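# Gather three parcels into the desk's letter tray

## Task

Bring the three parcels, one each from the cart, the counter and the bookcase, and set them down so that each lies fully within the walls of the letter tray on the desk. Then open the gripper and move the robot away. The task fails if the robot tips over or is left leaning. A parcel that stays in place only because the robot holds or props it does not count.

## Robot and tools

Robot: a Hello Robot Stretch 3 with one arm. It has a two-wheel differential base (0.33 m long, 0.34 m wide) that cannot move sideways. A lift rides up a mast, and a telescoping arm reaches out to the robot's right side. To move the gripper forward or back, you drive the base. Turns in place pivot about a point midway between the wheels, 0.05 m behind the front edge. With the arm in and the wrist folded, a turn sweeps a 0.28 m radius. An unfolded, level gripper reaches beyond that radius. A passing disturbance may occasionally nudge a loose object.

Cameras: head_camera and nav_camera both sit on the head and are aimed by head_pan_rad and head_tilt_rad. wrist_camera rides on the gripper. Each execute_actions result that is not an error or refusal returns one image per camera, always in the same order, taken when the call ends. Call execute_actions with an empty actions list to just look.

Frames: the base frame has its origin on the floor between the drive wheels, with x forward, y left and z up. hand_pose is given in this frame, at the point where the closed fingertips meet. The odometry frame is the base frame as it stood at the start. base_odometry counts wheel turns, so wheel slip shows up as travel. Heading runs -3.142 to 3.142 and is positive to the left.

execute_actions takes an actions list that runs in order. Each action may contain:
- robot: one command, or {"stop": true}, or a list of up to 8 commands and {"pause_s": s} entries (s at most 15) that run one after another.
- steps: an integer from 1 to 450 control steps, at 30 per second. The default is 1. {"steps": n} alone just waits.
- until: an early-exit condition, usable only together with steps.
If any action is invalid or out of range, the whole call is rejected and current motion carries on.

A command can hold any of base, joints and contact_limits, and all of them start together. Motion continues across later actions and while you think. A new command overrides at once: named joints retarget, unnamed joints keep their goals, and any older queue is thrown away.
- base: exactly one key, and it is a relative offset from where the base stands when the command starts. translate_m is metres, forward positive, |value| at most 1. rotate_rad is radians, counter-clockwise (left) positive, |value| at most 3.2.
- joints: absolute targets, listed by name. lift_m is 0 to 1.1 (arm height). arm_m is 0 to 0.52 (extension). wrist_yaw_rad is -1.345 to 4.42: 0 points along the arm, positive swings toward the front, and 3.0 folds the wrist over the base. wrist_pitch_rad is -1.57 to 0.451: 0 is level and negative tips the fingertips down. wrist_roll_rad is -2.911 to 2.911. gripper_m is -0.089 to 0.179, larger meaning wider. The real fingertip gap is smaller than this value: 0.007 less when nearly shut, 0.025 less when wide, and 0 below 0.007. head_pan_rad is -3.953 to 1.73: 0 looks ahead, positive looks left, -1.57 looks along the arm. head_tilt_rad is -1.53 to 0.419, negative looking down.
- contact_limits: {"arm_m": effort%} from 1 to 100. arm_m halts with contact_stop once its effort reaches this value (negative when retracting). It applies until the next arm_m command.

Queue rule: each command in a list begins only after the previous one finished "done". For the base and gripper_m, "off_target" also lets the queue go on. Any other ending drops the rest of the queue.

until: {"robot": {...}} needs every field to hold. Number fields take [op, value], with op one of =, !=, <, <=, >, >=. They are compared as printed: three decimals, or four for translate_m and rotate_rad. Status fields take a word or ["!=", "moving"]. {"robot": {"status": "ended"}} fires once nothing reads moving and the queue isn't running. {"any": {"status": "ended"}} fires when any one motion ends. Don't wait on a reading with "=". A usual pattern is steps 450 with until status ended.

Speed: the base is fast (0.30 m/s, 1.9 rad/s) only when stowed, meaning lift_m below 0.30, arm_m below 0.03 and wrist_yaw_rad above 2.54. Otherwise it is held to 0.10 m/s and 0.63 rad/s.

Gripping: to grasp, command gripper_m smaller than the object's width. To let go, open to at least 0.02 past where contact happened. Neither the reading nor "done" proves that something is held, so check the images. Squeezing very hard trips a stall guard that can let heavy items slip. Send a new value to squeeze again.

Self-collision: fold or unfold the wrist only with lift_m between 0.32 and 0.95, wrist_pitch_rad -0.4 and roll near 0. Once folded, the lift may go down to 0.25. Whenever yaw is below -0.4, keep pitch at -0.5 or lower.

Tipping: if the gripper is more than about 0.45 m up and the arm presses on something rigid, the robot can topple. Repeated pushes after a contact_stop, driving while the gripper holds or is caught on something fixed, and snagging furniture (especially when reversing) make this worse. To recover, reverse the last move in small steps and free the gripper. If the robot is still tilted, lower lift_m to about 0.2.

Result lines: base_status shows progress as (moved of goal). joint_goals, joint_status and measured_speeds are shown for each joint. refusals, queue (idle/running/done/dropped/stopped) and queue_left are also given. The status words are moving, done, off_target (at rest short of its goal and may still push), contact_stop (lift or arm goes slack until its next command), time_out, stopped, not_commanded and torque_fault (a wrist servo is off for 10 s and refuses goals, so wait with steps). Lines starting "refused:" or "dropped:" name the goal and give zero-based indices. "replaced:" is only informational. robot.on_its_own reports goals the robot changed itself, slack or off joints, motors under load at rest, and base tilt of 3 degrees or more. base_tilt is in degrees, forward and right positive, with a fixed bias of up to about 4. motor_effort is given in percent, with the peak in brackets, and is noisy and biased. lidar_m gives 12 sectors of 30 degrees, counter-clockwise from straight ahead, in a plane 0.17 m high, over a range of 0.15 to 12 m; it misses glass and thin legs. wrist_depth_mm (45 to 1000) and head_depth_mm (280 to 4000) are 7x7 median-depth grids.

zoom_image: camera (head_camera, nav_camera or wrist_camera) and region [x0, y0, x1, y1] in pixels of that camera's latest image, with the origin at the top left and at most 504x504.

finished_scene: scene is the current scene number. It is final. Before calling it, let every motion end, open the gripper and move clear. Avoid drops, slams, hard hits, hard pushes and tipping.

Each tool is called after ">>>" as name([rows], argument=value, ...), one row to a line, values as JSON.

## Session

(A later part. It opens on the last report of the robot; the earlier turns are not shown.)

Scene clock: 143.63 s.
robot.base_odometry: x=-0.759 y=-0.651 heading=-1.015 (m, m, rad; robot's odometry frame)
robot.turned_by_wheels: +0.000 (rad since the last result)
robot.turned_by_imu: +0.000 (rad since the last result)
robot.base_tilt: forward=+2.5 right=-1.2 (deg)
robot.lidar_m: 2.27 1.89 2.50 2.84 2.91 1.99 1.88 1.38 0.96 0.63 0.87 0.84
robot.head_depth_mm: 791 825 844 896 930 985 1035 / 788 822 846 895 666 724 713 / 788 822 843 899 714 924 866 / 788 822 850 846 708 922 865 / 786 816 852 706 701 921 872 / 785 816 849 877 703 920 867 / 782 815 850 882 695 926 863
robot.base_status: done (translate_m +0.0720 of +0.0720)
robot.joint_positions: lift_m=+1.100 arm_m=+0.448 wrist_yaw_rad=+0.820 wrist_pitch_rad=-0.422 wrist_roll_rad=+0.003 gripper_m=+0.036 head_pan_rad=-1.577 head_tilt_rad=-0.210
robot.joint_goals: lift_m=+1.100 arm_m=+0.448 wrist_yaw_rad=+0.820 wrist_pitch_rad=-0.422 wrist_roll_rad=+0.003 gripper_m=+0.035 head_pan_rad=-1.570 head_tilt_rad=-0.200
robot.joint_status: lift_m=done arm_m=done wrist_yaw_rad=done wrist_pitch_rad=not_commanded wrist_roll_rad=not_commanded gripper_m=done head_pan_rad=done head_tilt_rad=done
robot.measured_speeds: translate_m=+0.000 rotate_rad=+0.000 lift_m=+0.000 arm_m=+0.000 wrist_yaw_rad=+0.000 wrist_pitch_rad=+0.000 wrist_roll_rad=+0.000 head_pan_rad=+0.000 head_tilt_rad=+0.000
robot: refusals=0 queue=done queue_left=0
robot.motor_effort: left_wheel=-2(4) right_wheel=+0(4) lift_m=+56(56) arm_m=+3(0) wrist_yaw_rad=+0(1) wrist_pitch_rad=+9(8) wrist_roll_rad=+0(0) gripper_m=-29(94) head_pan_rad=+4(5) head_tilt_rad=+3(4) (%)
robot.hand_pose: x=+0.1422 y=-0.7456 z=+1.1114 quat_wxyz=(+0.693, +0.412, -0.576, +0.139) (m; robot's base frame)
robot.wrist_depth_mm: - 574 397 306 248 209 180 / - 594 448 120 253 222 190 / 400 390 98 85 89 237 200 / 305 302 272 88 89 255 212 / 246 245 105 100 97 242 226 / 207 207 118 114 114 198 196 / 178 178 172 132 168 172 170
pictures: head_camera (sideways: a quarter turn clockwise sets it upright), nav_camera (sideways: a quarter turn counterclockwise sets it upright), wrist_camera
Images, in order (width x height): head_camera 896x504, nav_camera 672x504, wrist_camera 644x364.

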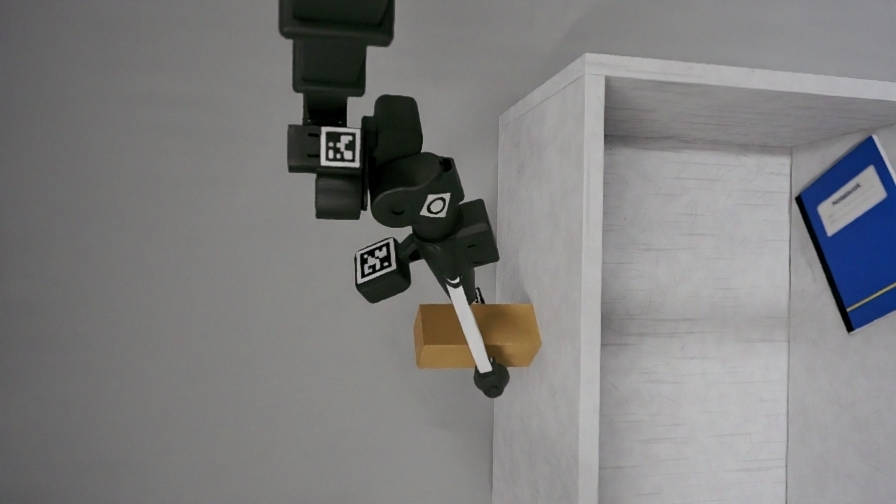

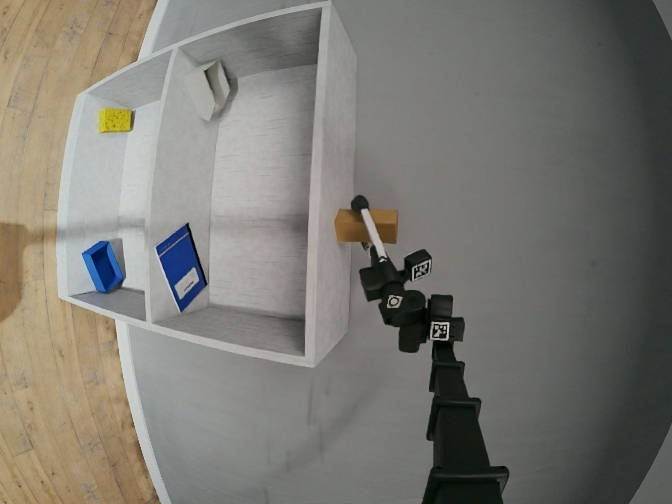

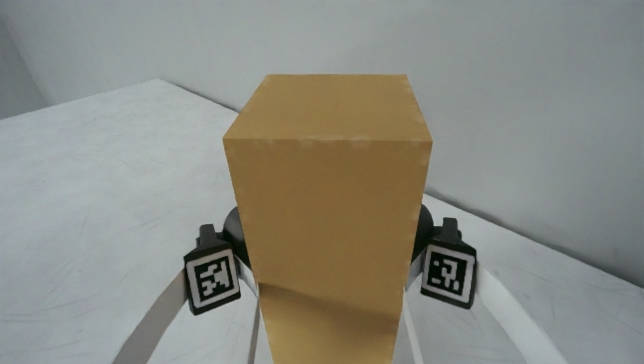

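>>> execute_actions([
  {"robot": [{"joints": {"wrist_pitch_rad": -0.25, "head_pan_rad": 0.67, "head_tilt_rad": -0.4}}, {"joints": {"arm_m": 0.05}}], "steps": 450, "until": {"robot": {"status": "ended"}}},
])

Scene clock: 162.90 s.
robot.base_odometry: x=-0.759 y=-0.651 heading=-1.015 (m, m, rad; robot's odometry frame)
robot.turned_by_wheels: +0.000 (rad since the last result)
robot.turned_by_imu: +0.000 (rad since the last result)
robot.base_tilt: forward=+2.6 right=-1.2 (deg)
robot.lidar_m: 2.27 1.89 2.49 2.84 2.91 1.98 1.88 1.39 0.96 0.63 0.88 0.84
robot.head_depth_mm: 2001 2132 2222 1919 2131 1743 1391 / 2151 2283 2349 2534 2328 1743 1394 / 2311 2469 2550 2825 2312 1735 1387 / 2476 2654 2740 2999 2305 1723 1387 / 2663 2846 2960 3188 2313 1721 1382 / 2883 3169 3415 3415 2300 1724 1384 / 2961 3109 3301 3317 2290 1728 1379
robot.base_status: done (translate_m +0.0720 of +0.0720)
robot.joint_positions: lift_m=+1.100 arm_m=+0.050 wrist_yaw_rad=+0.820 wrist_pitch_rad=-0.282 wrist_roll_rad=+0.003 gripper_m=+0.036 head_pan_rad=+0.663 head_tilt_rad=-0.395
robot.joint_goals: lift_m=+1.100 arm_m=+0.050 wrist_yaw_rad=+0.820 wrist_pitch_rad=-0.250 wrist_roll_rad=+0.003 gripper_m=+0.035 head_pan_rad=+0.670 head_tilt_rad=-0.400
robot.joint_status: lift_m=done arm_m=done wrist_yaw_rad=done wrist_pitch_rad=done wrist_roll_rad=not_commanded gripper_m=done head_pan_rad=done head_tilt_rad=done
robot.measured_speeds: translate_m=+0.000 rotate_rad=+0.000 lift_m=+0.000 arm_m=+0.000 wrist_yaw_rad=+0.000 wrist_pitch_rad=+0.000 wrist_roll_rad=+0.000 head_pan_rad=+0.000 head_tilt_rad=+0.000
robot: refusals=0 queue=done queue_left=0
robot.motor_effort: left_wheel=-2(3) right_wheel=+0(1) lift_m=+56(55) arm_m=-3(0) wrist_yaw_rad=-1(1) wrist_pitch_rad=+18(18) wrist_roll_rad=+0(0) gripper_m=-14(20) head_pan_rad=+5(56) head_tilt_rad=-2(12) (%)
robot.hand_pose: x=+0.1537 y=-0.3587 z=+1.1439 quat_wxyz=(+0.681, +0.371, -0.603, +0.187) (m; robot's base frame)
robot.wrist_depth_mm: - - - 784 638 541 462 / - - - 131 643 559 487 / - - - 91 97 554 496 / - - - 95 95 386 384 / - - - 106 102 614 308 / - - 129 119 115 628 540 / - - - 135 687 690 565
pictures: head_camera (sideways: a quarter turn clockwise sets it upright), nav_camera (sideways: a quarter turn counterclockwise sets it upright), wrist_camera
Images, in order (width x height): head_camera 896x504, nav_camera 672x504, wrist_camera 644x364.

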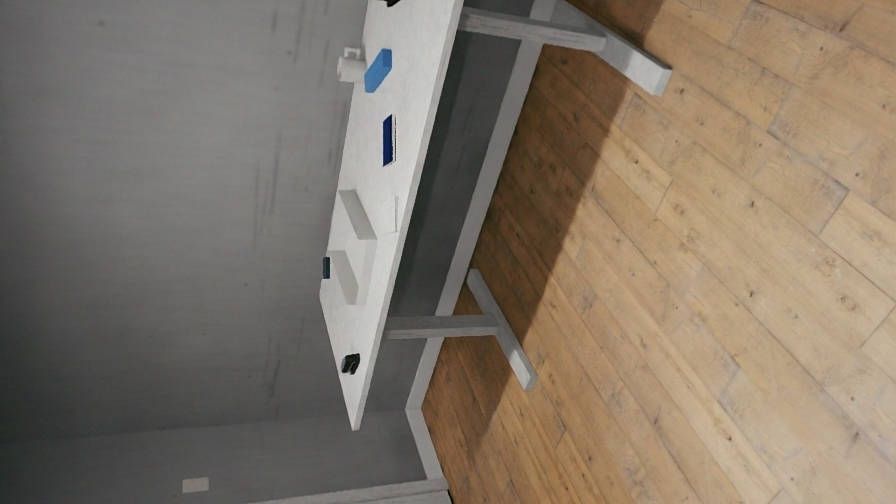

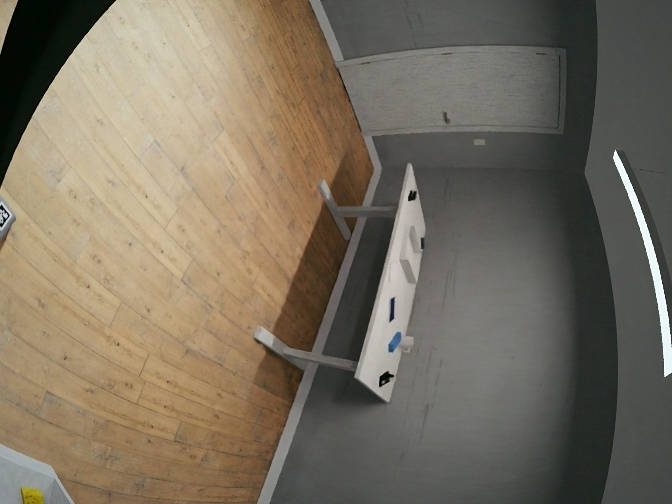

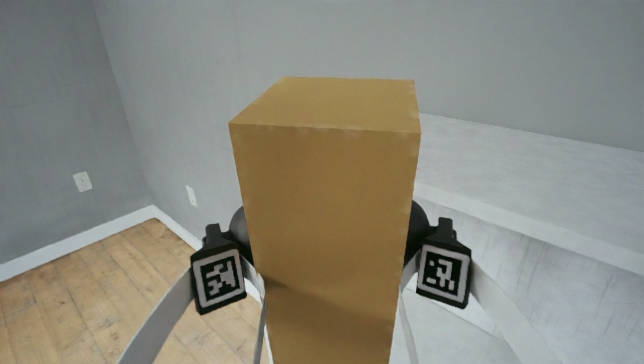

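>>> execute_actions([
  {"robot": [{"base": {"rotate_rad": 0.89}}, {"base": {"translate_m": 0.74}, "joints": {"lift_m": 1.0}}, {"base": {"translate_m": 0.736}}, {"base": {"rotate_rad": 0.697}, "joints": {"head_pan_rad": -1.3, "head_tilt_rad": -0.75}}], "steps": 450, "until": {"robot": {"status": "ended"}}},
  {"steps": 300, "until": {"robot": {"status": "ended"}}},
])

Scene clock: 252.07 s.
robot.base_odometry: x=+0.706 y=-0.835 heading=+0.572 (m, m, rad; robot's odometry frame)
robot.turned_by_wheels: +1.587 (rad since the last result)
robot.turned_by_imu: +1.574 (rad since the last result)
robot.base_tilt: forward=+2.7 right=-1.1 (deg)
robot.lidar_m: 1.73 1.81 2.07 2.87 2.94 2.04 1.75 1.89 0.99 1.27 1.02 1.75
robot.head_depth_mm: 1046 1167 1073 891 - 1324 1153 / 1071 1207 - - 1489 1330 1147 / 1107 1247 - - 1453 1334 1152 / 1138 1273 352 765 1457 1329 1157 / 1177 1315 374 788 1492 1327 1152 / 1214 1343 1074 836 1501 1333 1148 / 1247 1409 1075 839 1528 1332 1158
robot.base_status: done (rotate_rad +0.6969 of +0.6970)
robot.joint_positions: lift_m=+1.000 arm_m=+0.050 wrist_yaw_rad=+0.820 wrist_pitch_rad=-0.281 wrist_roll_rad=+0.003 gripper_m=+0.036 head_pan_rad=-1.293 head_tilt_rad=-0.740
robot.joint_goals: lift_m=+1.000 arm_m=+0.050 wrist_yaw_rad=+0.820 wrist_pitch_rad=-0.250 wrist_roll_rad=+0.003 gripper_m=+0.035 head_pan_rad=-1.300 head_tilt_rad=-0.750
robot.joint_status: lift_m=done arm_m=done wrist_yaw_rad=done wrist_pitch_rad=done wrist_roll_rad=not_commanded gripper_m=done head_pan_rad=done head_tilt_rad=done
robot.measured_speeds: translate_m=+0.000 rotate_rad=+0.000 lift_m=+0.000 arm_m=+0.000 wrist_yaw_rad=+0.000 wrist_pitch_rad=+0.000 wrist_roll_rad=+0.000 head_pan_rad=+0.000 head_tilt_rad=+0.000
robot: refusals=0 queue=done queue_left=0
robot.motor_effort: left_wheel=-2(10) right_wheel=+1(3) lift_m=+31(56) arm_m=-2(3) wrist_yaw_rad=-1(1) wrist_pitch_rad=+17(18) wrist_roll_rad=+0(0) gripper_m=-14(14) head_pan_rad=-4(56) head_tilt_rad=-3(19) (%)
robot.hand_pose: x=+0.1537 y=-0.3587 z=+1.0447 quat_wxyz=(+0.681, +0.371, -0.603, +0.187) (m; robot's base frame)
robot.wrist_depth_mm: - - - - - 854 711 / - - - 131 - 892 771 / - - - 91 97 941 805 / - - 853 95 95 906 812 / - - 389 106 102 687 677 / - - 130 119 115 564 555 / - - - 135 465 464 468
pictures: head_camera (sideways: a quarter turn clockwise sets it upright), nav_camera (sideways: a quarter turn counterclockwise sets it upright), wrist_camera
Images, in order (width x height): head_camera 896x504, nav_camera 672x504, wrist_camera 644x364.

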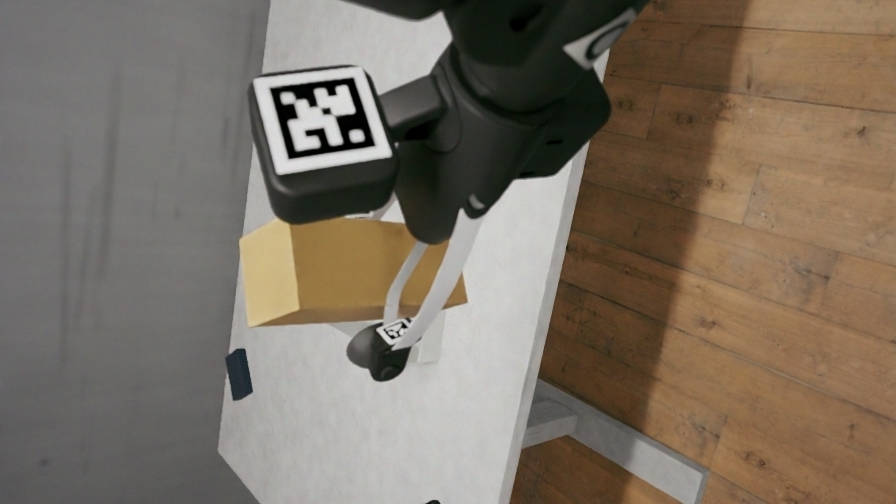

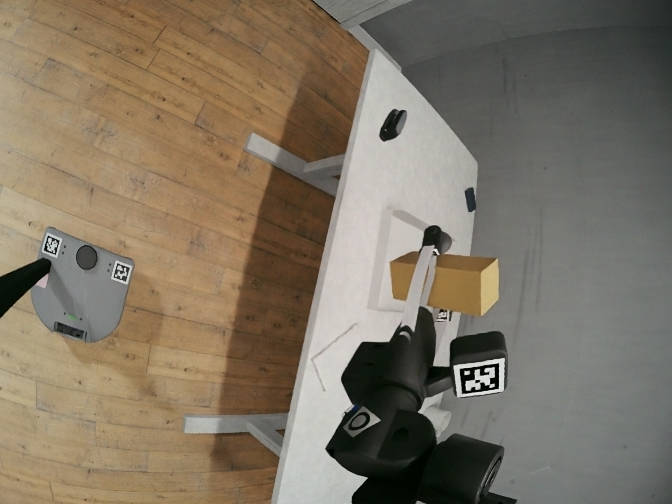

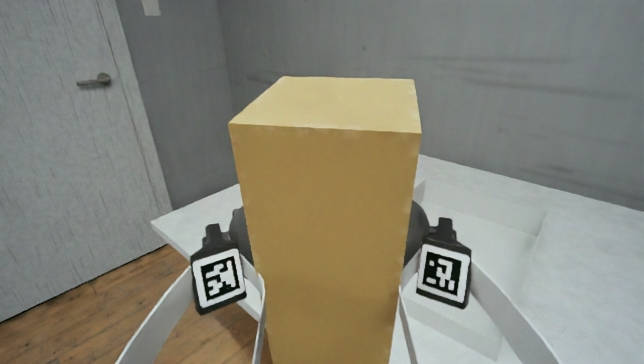

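>>> execute_actions([
  {"robot": [{"base": {"rotate_rad": -0.594}, "joints": {"wrist_yaw_rad": 0.0, "lift_m": 1.05}}, {"base": {"translate_m": 0.36}}, {"base": {"rotate_rad": 0.594}, "joints": {"head_pan_rad": -1.57, "head_tilt_rad": -0.9, "arm_m": 0.2}}], "steps": 450, "until": {"robot": {"status": "ended"}}},
])

Scene clock: 302.33 s.
robot.base_odometry: x=+1.065 y=-0.843 heading=+0.572 (m, m, rad; robot's odometry frame)
robot.turned_by_wheels: +0.000 (rad since the last result)
robot.turned_by_imu: +0.001 (rad since the last result)
robot.base_tilt: forward=+2.5 right=-1.1 (deg)
robot.lidar_m: 1.45 1.51 2.01 3.07 3.17 2.09 2.11 1.04 1.11 1.06 0.68 1.45
robot.head_depth_mm: - 1024 855 693 616 1200 1109 / - 1026 828 713 617 1209 1121 / - 1030 830 714 615 1215 1131 / 956 1029 842 713 618 1203 1129 / 945 1032 859 722 620 1207 1106 / 943 1036 862 721 619 1208 1111 / 945 1037 864 720 608 1196 1109
robot.base_status: done (rotate_rad +0.5939 of +0.5940)
robot.joint_positions: lift_m=+1.050 arm_m=+0.200 wrist_yaw_rad=+0.001 wrist_pitch_rad=-0.281 wrist_roll_rad=+0.003 gripper_m=+0.036 head_pan_rad=-1.563 head_tilt_rad=-0.889
robot.joint_goals: lift_m=+1.050 arm_m=+0.200 wrist_yaw_rad=+0.000 wrist_pitch_rad=-0.250 wrist_roll_rad=+0.003 gripper_m=+0.035 head_pan_rad=-1.570 head_tilt_rad=-0.900
robot.joint_status: lift_m=done arm_m=done wrist_yaw_rad=done wrist_pitch_rad=done wrist_roll_rad=not_commanded gripper_m=done head_pan_rad=done head_tilt_rad=done
robot.measured_speeds: translate_m=+0.000 rotate_rad=+0.000 lift_m=+0.000 arm_m=+0.000 wrist_yaw_rad=+0.000 wrist_pitch_rad=+0.000 wrist_roll_rad=+0.000 head_pan_rad=+0.000 head_tilt_rad=+0.000
robot: refusals=0 queue=done queue_left=0
robot.motor_effort: left_wheel=-2(9) right_wheel=+0(4) lift_m=+56(61) arm_m=+3(6) wrist_yaw_rad=-1(4) wrist_pitch_rad=+16(17) wrist_roll_rad=+0(0) gripper_m=-13(14) head_pan_rad=-4(32) head_tilt_rad=-3(13) (%)
robot.hand_pose: x=-0.0213 y=-0.5842 z=+1.0942 quat_wxyz=(+0.699, +0.099, -0.701, -0.099) (m; robot's base frame)
robot.wrist_depth_mm: 541 548 547 561 564 571 585 / 574 580 583 131 600 618 624 / 617 620 622 91 97 665 677 / 663 668 656 95 95 716 734 / 711 729 413 106 101 756 721 / 707 660 129 119 115 642 614 / 552 551 536 135 494 531 525
pictures: head_camera (sideways: a quarter turn clockwise sets it upright), nav_camera (sideways: a quarter turn counterclockwise sets it upright), wrist_camera
Images, in order (width x height): head_camera 896x504, nav_camera 672x504, wrist_camera 644x364.

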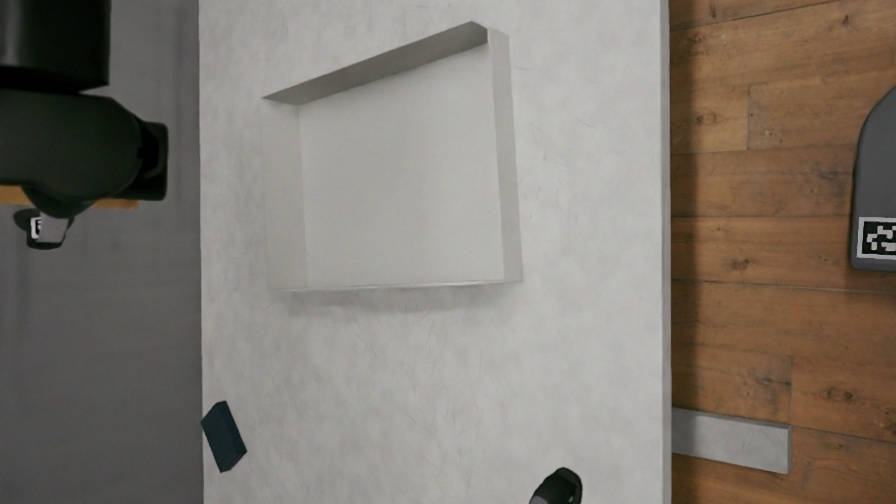

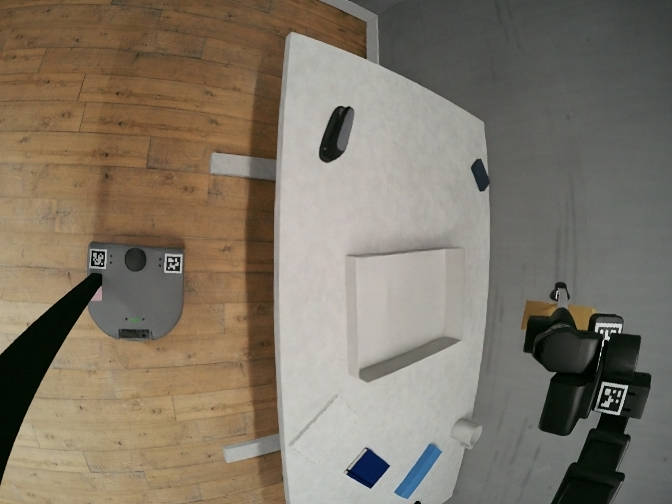

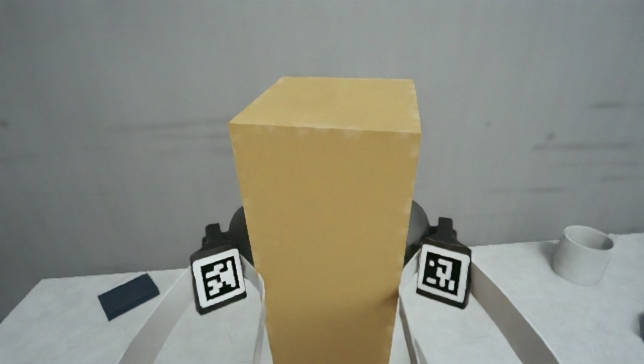

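>>> execute_actions([
  {"robot": {"base": {"translate_m": -0.08}, "joints": {"arm_m": 0.40, "wrist_pitch_rad": -1.57, "wrist_yaw_rad": 0.07}}, "steps": 450, "until": {"robot": {"status": "ended"}}},
])

Scene clock: 326.77 s.
robot.base_odometry: x=+0.998 y=-0.886 heading=+0.572 (m, m, rad; robot's odometry frame)
robot.turned_by_wheels: +0.000 (rad since the last result)
robot.turned_by_imu: +0.000 (rad since the last result)
robot.base_tilt: forward=+2.5 right=-1.2 (deg)
robot.lidar_m: 1.53 1.60 2.12 3.07 3.16 2.00 2.09 0.98 1.12 1.06 0.73 1.46
robot.head_depth_mm: 931 1025 856 716 616 1214 1100 / 939 1021 856 698 616 1224 1126 / - 544 544 715 618 1229 1128 / 940 1034 831 714 617 1228 1129 / 946 1033 831 715 618 1231 1106 / 951 1035 861 719 619 1229 1109 / 948 1036 858 720 619 1207 1115
robot.base_status: done (translate_m -0.0800 of -0.0800)
robot.joint_positions: lift_m=+1.050 arm_m=+0.400 wrist_yaw_rad=+0.068 wrist_pitch_rad=-1.564 wrist_roll_rad=+0.003 gripper_m=+0.036 head_pan_rad=-1.563 head_tilt_rad=-0.889
robot.joint_goals: lift_m=+1.050 arm_m=+0.400 wrist_yaw_rad=+0.070 wrist_pitch_rad=-1.570 wrist_roll_rad=+0.003 gripper_m=+0.035 head_pan_rad=-1.570 head_tilt_rad=-0.900
robot.joint_status: lift_m=done arm_m=done wrist_yaw_rad=done wrist_pitch_rad=done wrist_roll_rad=not_commanded gripper_m=done head_pan_rad=done head_tilt_rad=done
robot.measured_speeds: translate_m=+0.000 rotate_rad=+0.000 lift_m=+0.000 arm_m=+0.000 wrist_yaw_rad=+0.000 wrist_pitch_rad=+0.000 wrist_roll_rad=+0.000 head_pan_rad=+0.000 head_tilt_rad=+0.000
robot: refusals=0 queue=done queue_left=0
robot.motor_effort: left_wheel=-2(10) right_wheel=+0(1) lift_m=+56(56) arm_m=+2(3) wrist_yaw_rad=+1(3) wrist_pitch_rad=-4(17) wrist_roll_rad=+0(0) gripper_m=-14(13) head_pan_rad=-4(4) head_tilt_rad=-4(4) (%)
robot.hand_pose: x=-0.0232 y=-0.5223 z=+0.9319 quat_wxyz=(+0.518, +0.514, -0.485, -0.482) (m; robot's base frame)
robot.wrist_depth_mm: 343 337 343 341 340 342 342 / 353 348 353 130 348 354 351 / 363 356 356 91 97 359 363 / 374 369 365 95 95 373 371 / 388 380 248 105 102 382 384 / 400 397 130 119 116 387 395 / 408 413 407 135 407 399 410
pictures: head_camera (sideways: a quarter turn clockwise sets it upright), nav_camera (sideways: a quarter turn counterclockwise sets it upright), wrist_camera
Images, in order (width x height): head_camera 896x504, nav_camera 672x504, wrist_camera 644x364.

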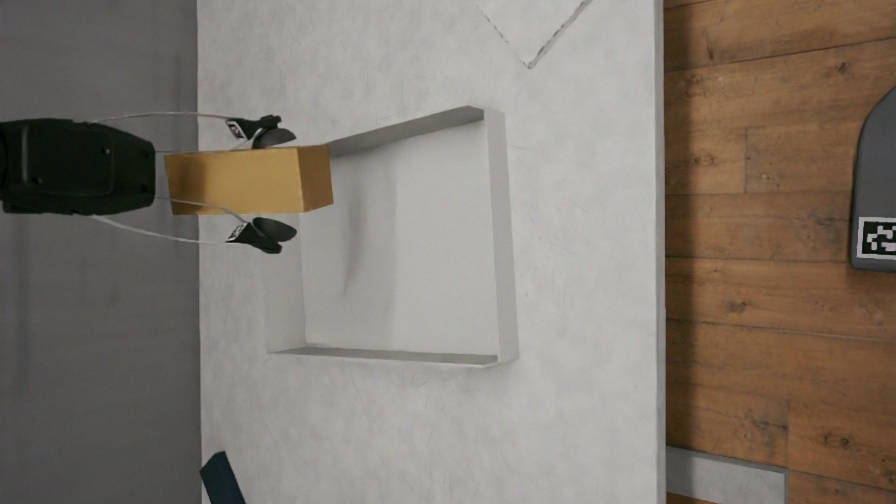

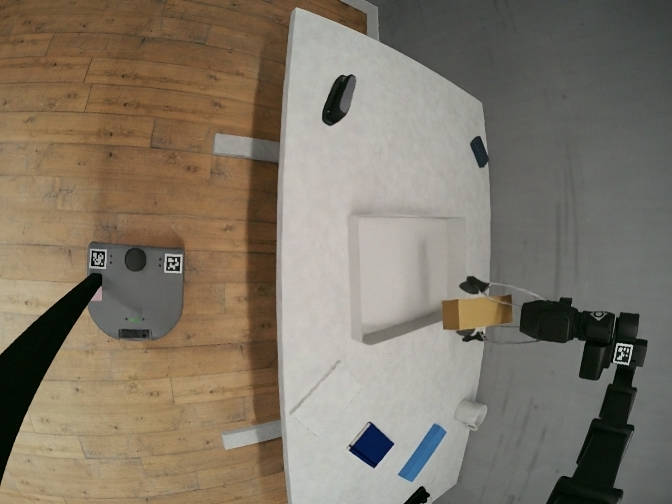

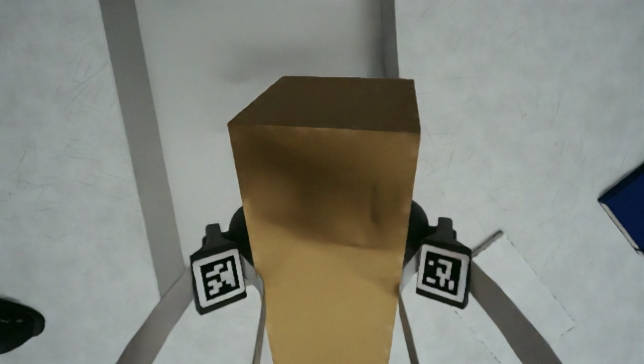

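>>> execute_actions([
  {"robot": {"base": {"translate_m": 0.015}, "joints": {"lift_m": 0.90}}, "steps": 450, "until": {"robot": {"status": "ended"}}},
])

Scene clock: 357.10 s.
robot.base_odometry: x=+1.011 y=-0.878 heading=+0.572 (m, m, rad; robot's odometry frame)
robot.turned_by_wheels: +0.000 (rad since the last result)
robot.turned_by_imu: +0.000 (rad since the last result)
robot.base_tilt: forward=+2.5 right=-1.1 (deg)
robot.lidar_m: 1.52 1.58 2.10 3.06 3.17 2.02 2.09 0.99 1.12 1.07 0.72 1.46
robot.head_depth_mm: 884 - 833 716 616 1225 1106 / - 987 855 698 615 1230 1124 / 903 - 661 670 616 1224 1127 / 941 1032 833 714 617 1223 1131 / 945 1029 838 716 618 1227 1108 / 948 1032 859 719 620 1225 1110 / 953 1038 863 720 619 1214 1113
robot.base_status: done (translate_m +0.0150 of +0.0150)
robot.joint_positions: lift_m=+0.900 arm_m=+0.400 wrist_yaw_rad=+0.068 wrist_pitch_rad=-1.564 wrist_roll_rad=+0.003 gripper_m=+0.036 head_pan_rad=-1.563 head_tilt_rad=-0.889
robot.joint_goals: lift_m=+0.900 arm_m=+0.400 wrist_yaw_rad=+0.070 wrist_pitch_rad=-1.570 wrist_roll_rad=+0.003 gripper_m=+0.035 head_pan_rad=-1.570 head_tilt_rad=-0.900
robot.joint_status: lift_m=done arm_m=done wrist_yaw_rad=done wrist_pitch_rad=done wrist_roll_rad=not_commanded gripper_m=done head_pan_rad=done head_tilt_rad=done
robot.measured_speeds: translate_m=+0.000 rotate_rad=+0.000 lift_m=+0.000 arm_m=+0.000 wrist_yaw_rad=+0.000 wrist_pitch_rad=+0.000 wrist_roll_rad=+0.000 head_pan_rad=+0.000 head_tilt_rad=+0.000
robot: refusals=0 queue=done queue_left=0
robot.motor_effort: left_wheel=-2(3) right_wheel=+0(3) lift_m=+31(56) arm_m=+3(3) wrist_yaw_rad=+1(1) wrist_pitch_rad=-4(4) wrist_roll_rad=+0(0) gripper_m=-14(13) head_pan_rad=-4(4) head_tilt_rad=-4(4) (%)
robot.hand_pose: x=-0.0232 y=-0.5222 z=+0.7827 quat_wxyz=(+0.517, +0.514, -0.485, -0.482) (m; robot's base frame)
robot.wrist_depth_mm: 201 201 201 200 200 184 203 / 205 206 207 130 205 191 209 / 208 212 209 91 97 198 215 / 206 219 216 95 95 206 221 / 202 225 170 105 102 213 227 / 199 231 129 118 116 233 235 / 194 236 239 135 237 211 236
pictures: head_camera (sideways: a quarter turn clockwise sets it upright), nav_camera (sideways: a quarter turn counterclockwise sets it upright), wrist_camera
Images, in order (width x height): head_camera 896x504, nav_camera 672x504, wrist_camera 644x364.

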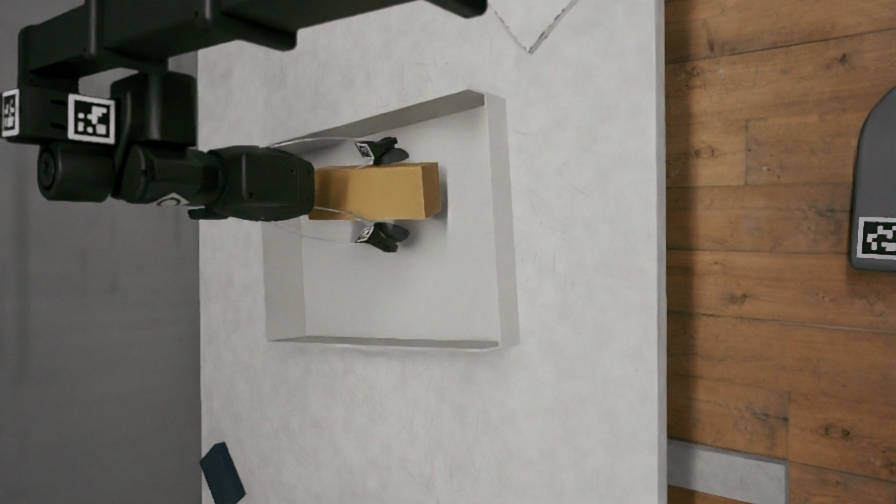

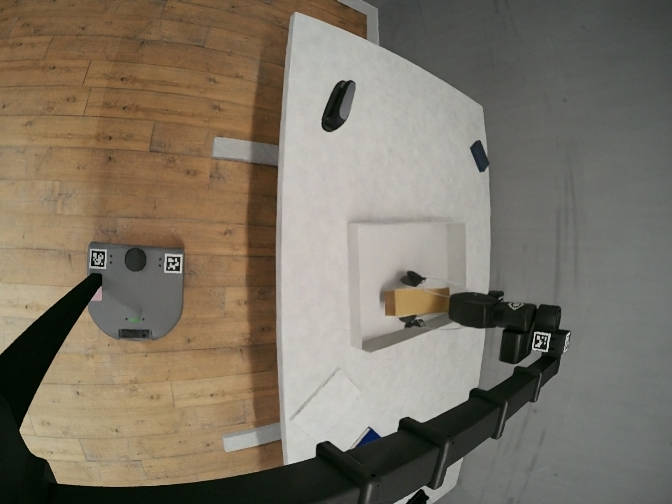

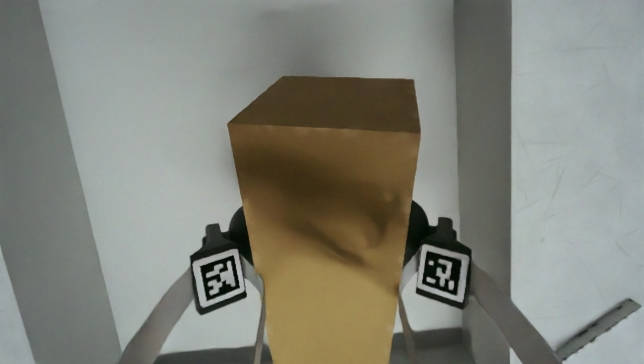

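>>> execute_actions([
  {"robot": [{"joints": {"lift_m": 0.88}}, {"joints": {"gripper_m": 0.065}}], "steps": 450, "until": {"robot": {"status": "ended"}}},
])

Scene clock: 361.97 s.
robot.base_odometry: x=+1.011 y=-0.878 heading=+0.572 (m, m, rad; robot's odometry frame)
robot.turned_by_wheels: +0.000 (rad since the last result)
robot.turned_by_imu: +0.000 (rad since the last result)
robot.base_tilt: forward=+2.6 right=-1.2 (deg)
robot.lidar_m: 1.51 1.58 2.10 3.06 3.17 2.03 2.10 0.99 1.12 1.06 0.72 1.46
robot.head_depth_mm: 912 - 832 718 617 1226 1109 / 899 993 854 698 616 1223 1122 / 921 - 680 683 617 1223 1125 / 942 1025 829 716 618 1224 1127 / 943 1028 837 715 619 1230 1116 / 945 1034 859 719 620 1226 1123 / 948 1040 864 720 619 1211 1109
robot.base_status: done (translate_m +0.0150 of +0.0150)
robot.joint_positions: lift_m=+0.880 arm_m=+0.400 wrist_yaw_rad=+0.068 wrist_pitch_rad=-1.565 wrist_roll_rad=+0.003 gripper_m=+0.065 head_pan_rad=-1.563 head_tilt_rad=-0.889
robot.joint_goals: lift_m=+0.880 arm_m=+0.400 wrist_yaw_rad=+0.070 wrist_pitch_rad=-1.570 wrist_roll_rad=+0.003 gripper_m=+0.065 head_pan_rad=-1.570 head_tilt_rad=-0.900
robot.joint_status: lift_m=done arm_m=done wrist_yaw_rad=done wrist_pitch_rad=done wrist_roll_rad=not_commanded gripper_m=done head_pan_rad=done head_tilt_rad=done
robot.measured_speeds: translate_m=+0.000 rotate_rad=+0.000 lift_m=+0.000 arm_m=+0.000 wrist_yaw_rad=+0.000 wrist_pitch_rad=+0.000 wrist_roll_rad=+0.000 head_pan_rad=+0.000 head_tilt_rad=+0.000
robot: refusals=0 queue=done queue_left=0
robot.motor_effort: left_wheel=-2(2) right_wheel=+1(0) lift_m=+31(31) arm_m=+3(3) wrist_yaw_rad=+1(1) wrist_pitch_rad=-3(4) wrist_roll_rad=+0(0) gripper_m=+4(75) head_pan_rad=-5(4) head_tilt_rad=-4(4) (%)
robot.hand_pose: x=-0.0232 y=-0.5221 z=+0.7627 quat_wxyz=(+0.517, +0.514, -0.485, -0.482) (m; robot's base frame)
robot.wrist_depth_mm: 182 182 183 182 181 146 184 / 187 188 188 131 186 151 189 / 193 192 191 91 97 155 195 / 197 199 196 96 95 171 201 / 201 204 117 106 102 178 206 / 199 211 131 119 116 168 213 / 194 218 217 136 216 209 219
pictures: head_camera (sideways: a quarter turn clockwise sets it upright), nav_camera (sideways: a quarter turn counterclockwise sets it upright), wrist_camera
Images, in order (width x height): head_camera 896x504, nav_camera 672x504, wrist_camera 644x364.

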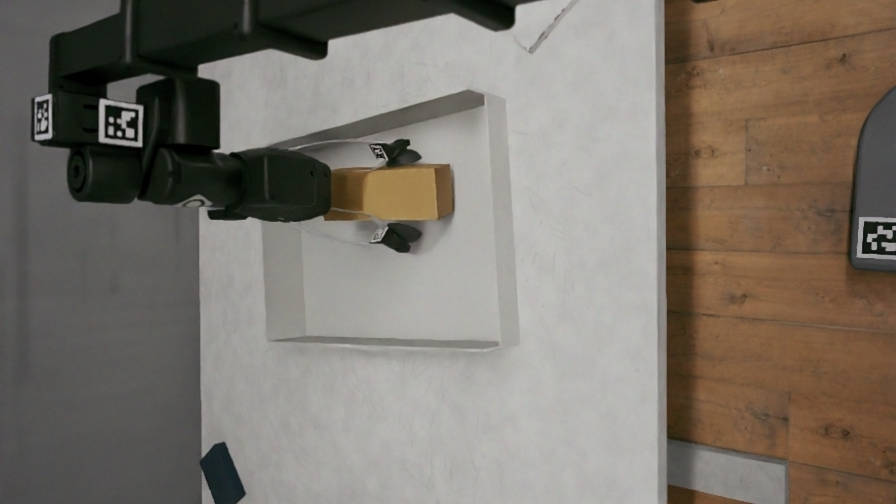

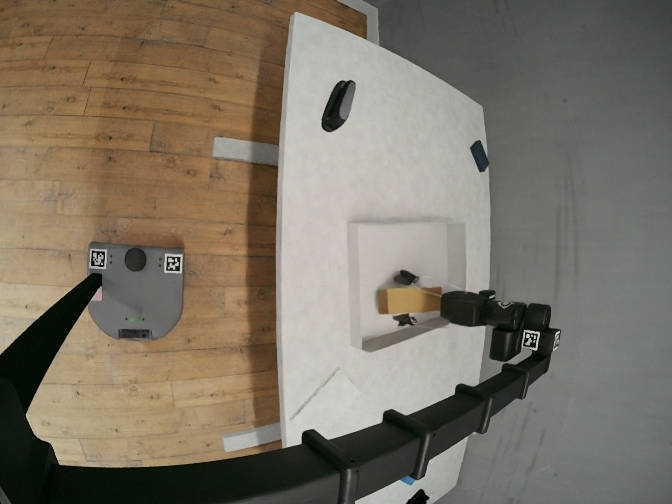

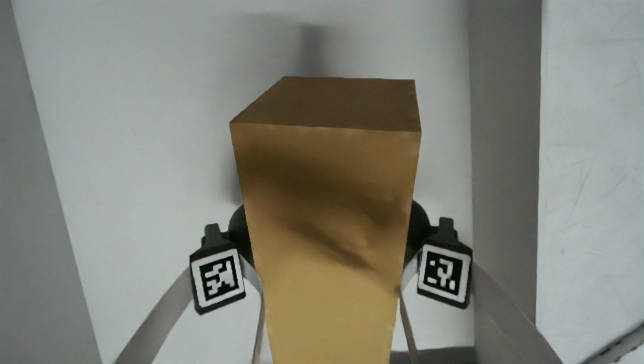

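>>> execute_actions([
  {"robot": {"joints": {"gripper_m": 0.09}}, "steps": 60, "until": {"robot": {"status": "ended"}}},
  {"steps": 15},
])

Scene clock: 365.83 s.
robot.base_odometry: x=+1.011 y=-0.878 heading=+0.572 (m, m, rad; robot's odometry frame)
robot.turned_by_wheels: +0.000 (rad since the last result)
robot.turned_by_imu: +0.000 (rad since the last result)
robot.base_tilt: forward=+2.5 right=-1.1 (deg)
robot.lidar_m: 1.52 1.58 2.11 3.07 3.17 2.02 2.10 0.99 1.12 1.07 0.72 1.46
robot.head_depth_mm: 914 - 832 715 615 1218 1110 / 901 991 857 694 616 1225 1129 / 919 - 809 684 616 1229 1127 / 942 1024 831 704 618 1227 1131 / 942 1033 835 713 617 1230 1104 / 947 1032 862 719 619 1228 1114 / 951 1041 861 721 620 1207 1110
robot.base_status: done (translate_m +0.0150 of +0.0150)
robot.joint_positions: lift_m=+0.880 arm_m=+0.400 wrist_yaw_rad=+0.068 wrist_pitch_rad=-1.565 wrist_roll_rad=+0.003 gripper_m=+0.090 head_pan_rad=-1.563 head_tilt_rad=-0.889
robot.joint_goals: lift_m=+0.880 arm_m=+0.400 wrist_yaw_rad=+0.070 wrist_pitch_rad=-1.570 wrist_roll_rad=+0.003 gripper_m=+0.090 head_pan_rad=-1.570 head_tilt_rad=-0.900
robot.joint_status: lift_m=done arm_m=done wrist_yaw_rad=done wrist_pitch_rad=done wrist_roll_rad=not_commanded gripper_m=done head_pan_rad=done head_tilt_rad=done
robot.measured_speeds: translate_m=+0.000 rotate_rad=+0.000 lift_m=+0.000 arm_m=+0.000 wrist_yaw_rad=+0.000 wrist_pitch_rad=+0.000 wrist_roll_rad=+0.000 head_pan_rad=+0.000 head_tilt_rad=+0.000
robot: refusals=0 queue=done queue_left=0
robot.motor_effort: left_wheel=-2(2) right_wheel=+1(0) lift_m=+31(31) arm_m=+3(3) wrist_yaw_rad=+1(1) wrist_pitch_rad=-3(3) wrist_roll_rad=+0(0) gripper_m=-1(81) head_pan_rad=-4(4) head_tilt_rad=-4(4) (%)
robot.hand_pose: x=-0.0232 y=-0.5221 z=+0.7627 quat_wxyz=(+0.517, +0.514, -0.485, -0.482) (m; robot's base frame)
robot.wrist_depth_mm: 183 182 182 182 183 147 184 / 187 188 187 186 187 151 190 / 192 192 143 142 193 155 195 / 198 198 196 145 198 171 201 / 200 205 203 150 203 166 206 / 198 211 213 155 210 167 214 / 194 218 217 160 216 191 219
pictures: head_camera (sideways: a quarter turn clockwise sets it upright), nav_camera (sideways: a quarter turn counterclockwise sets it upright), wrist_camera
Images, in order (width x height): head_camera 896x504, nav_camera 672x504, wrist_camera 644x364.

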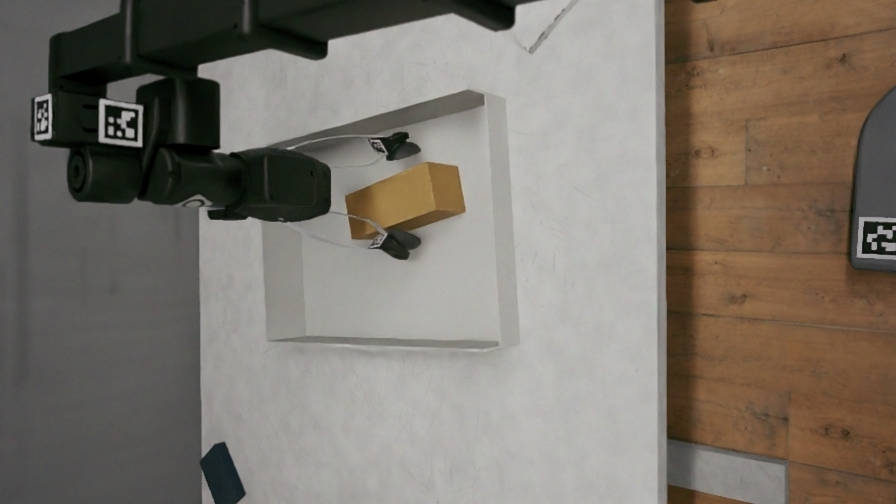

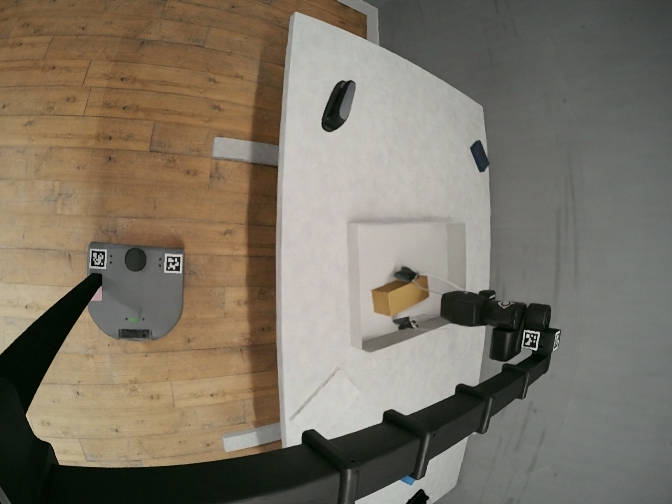

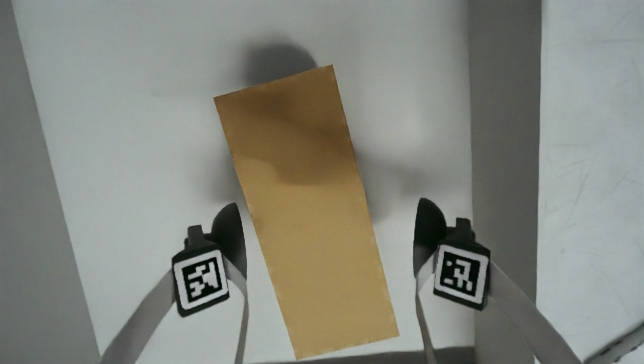

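>>> execute_actions([
  {"robot": [{"joints": {"lift_m": 1.0}}, {"joints": {"arm_m": 0.0, "wrist_pitch_rad": -0.4, "wrist_yaw_rad": 0.0, "head_pan_rad": -0.3, "head_tilt_rad": -0.5}}, {"base": {"rotate_rad": 1.40}}, {"base": {"translate_m": 0.96}, "joints": {"lift_m": 0.78}}, {"base": {"translate_m": 0.96}}, {"base": {"rotate_rad": 0.186}, "joints": {"head_pan_rad": -1.3, "head_tilt_rad": -0.6}}], "steps": 450, "until": {"robot": {"status": "ended"}}},
  {"steps": 450, "until": {"robot": {"status": "ended"}}},
])

Scene clock: 412.97 s.
robot.base_odometry: x=+0.264 y=+0.884 heading=+1.972 (m, m, rad; robot's odometry frame)
robot.turned_by_wheels: +1.400 (rad since the last result)
robot.turned_by_imu: +1.393 (rad since the last result)
robot.base_tilt: forward=+3.1 right=-1.0 (deg)
robot.lidar_m: 1.20 1.21 1.46 2.60 2.61 3.13 2.46 2.06 1.29 0.67 0.66 1.40
robot.head_depth_mm: 1415 1489 1576 1671 1779 1565 1292 / 1627 1728 1840 1971 1924 1554 1291 / 1787 1954 2131 2336 1998 1562 1287 / 1707 1864 2061 2312 1980 1561 1285 / 1625 1767 1948 2141 1976 1553 1280 / 1551 1692 1836 2036 1975 1561 1287 / 1503 1614 1761 1916 1756 1506 1280
robot.base_status: moving (translate_m +0.9535 of +0.9600)
robot.joint_positions: lift_m=+0.780 arm_m=+0.001 wrist_yaw_rad=+0.001 wrist_pitch_rad=-0.419 wrist_roll_rad=+0.003 gripper_m=+0.090 head_pan_rad=-0.307 head_tilt_rad=-0.507
robot.joint_goals: lift_m=+0.780 arm_m=+0.000 wrist_yaw_rad=+0.000 wrist_pitch_rad=-0.400 wrist_roll_rad=+0.003 gripper_m=+0.090 head_pan_rad=-0.300 head_tilt_rad=-0.500
robot.joint_status: lift_m=done arm_m=done wrist_yaw_rad=done wrist_pitch_rad=done wrist_roll_rad=not_commanded gripper_m=done head_pan_rad=done head_tilt_rad=done
robot.measured_speeds: translate_m=+0.047 rotate_rad=+0.000 lift_m=+0.000 arm_m=+0.000 wrist_yaw_rad=+0.000 wrist_pitch_rad=+0.000 wrist_roll_rad=+0.000 head_pan_rad=+0.000 head_tilt_rad=+0.000
robot: refusals=0 queue=running queue_left=1
robot.motor_effort: left_wheel=-3(10) right_wheel=+0(3) lift_m=+30(58) arm_m=-3(0) wrist_yaw_rad=-1(3) wrist_pitch_rad=+11(11) wrist_roll_rad=+0(0) gripper_m=+0(0) head_pan_rad=+4(57) head_tilt_rad=+1(20) (%)
robot.hand_pose: x=-0.0213 y=-0.3702 z=+0.7928 quat_wxyz=(+0.691, +0.147, -0.692, -0.147) (m; robot's base frame)
robot.wrist_depth_mm: 732 777 823 844 911 963 - / 761 706 844 948 984 - - / 590 521 489 - - - - / 396 457 865 - - - - / 717 740 751 - - - - / 634 633 887 - - - - / 520 808 829 930 945 928 922
pictures: head_camera (sideways: a quarter turn clockwise sets it upright), nav_camera (sideways: a quarter turn counterclockwise sets it upright), wrist_camera
Images, in order (width x height): head_camera 896x504, nav_camera 672x504, wrist_camera 644x364.

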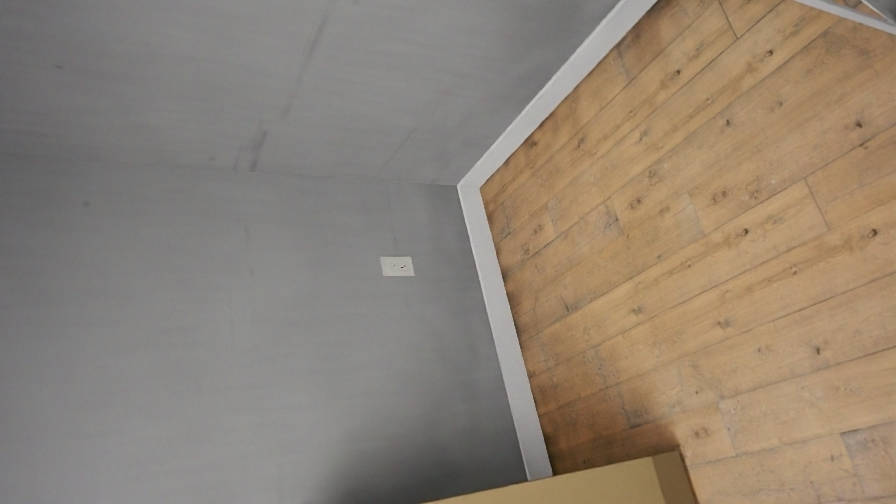

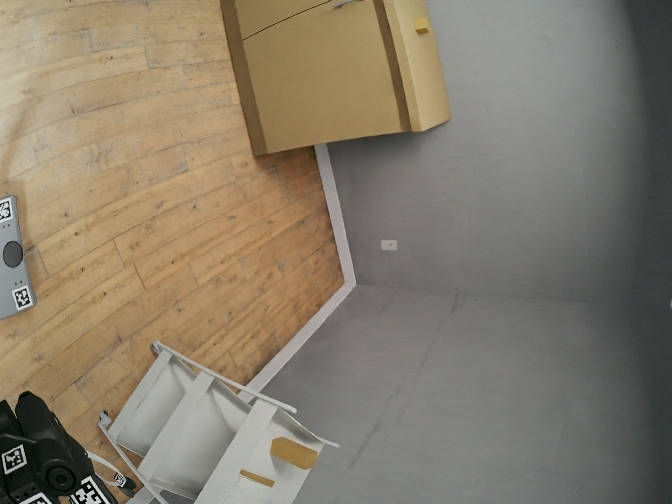

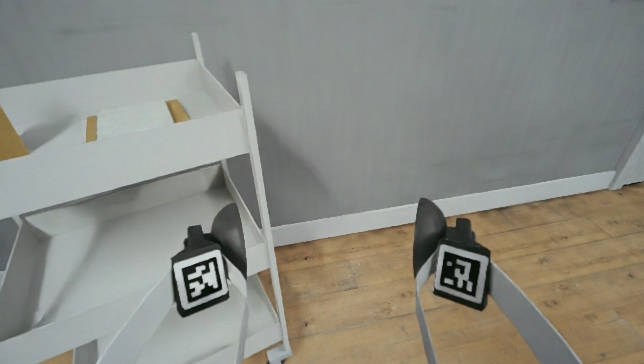

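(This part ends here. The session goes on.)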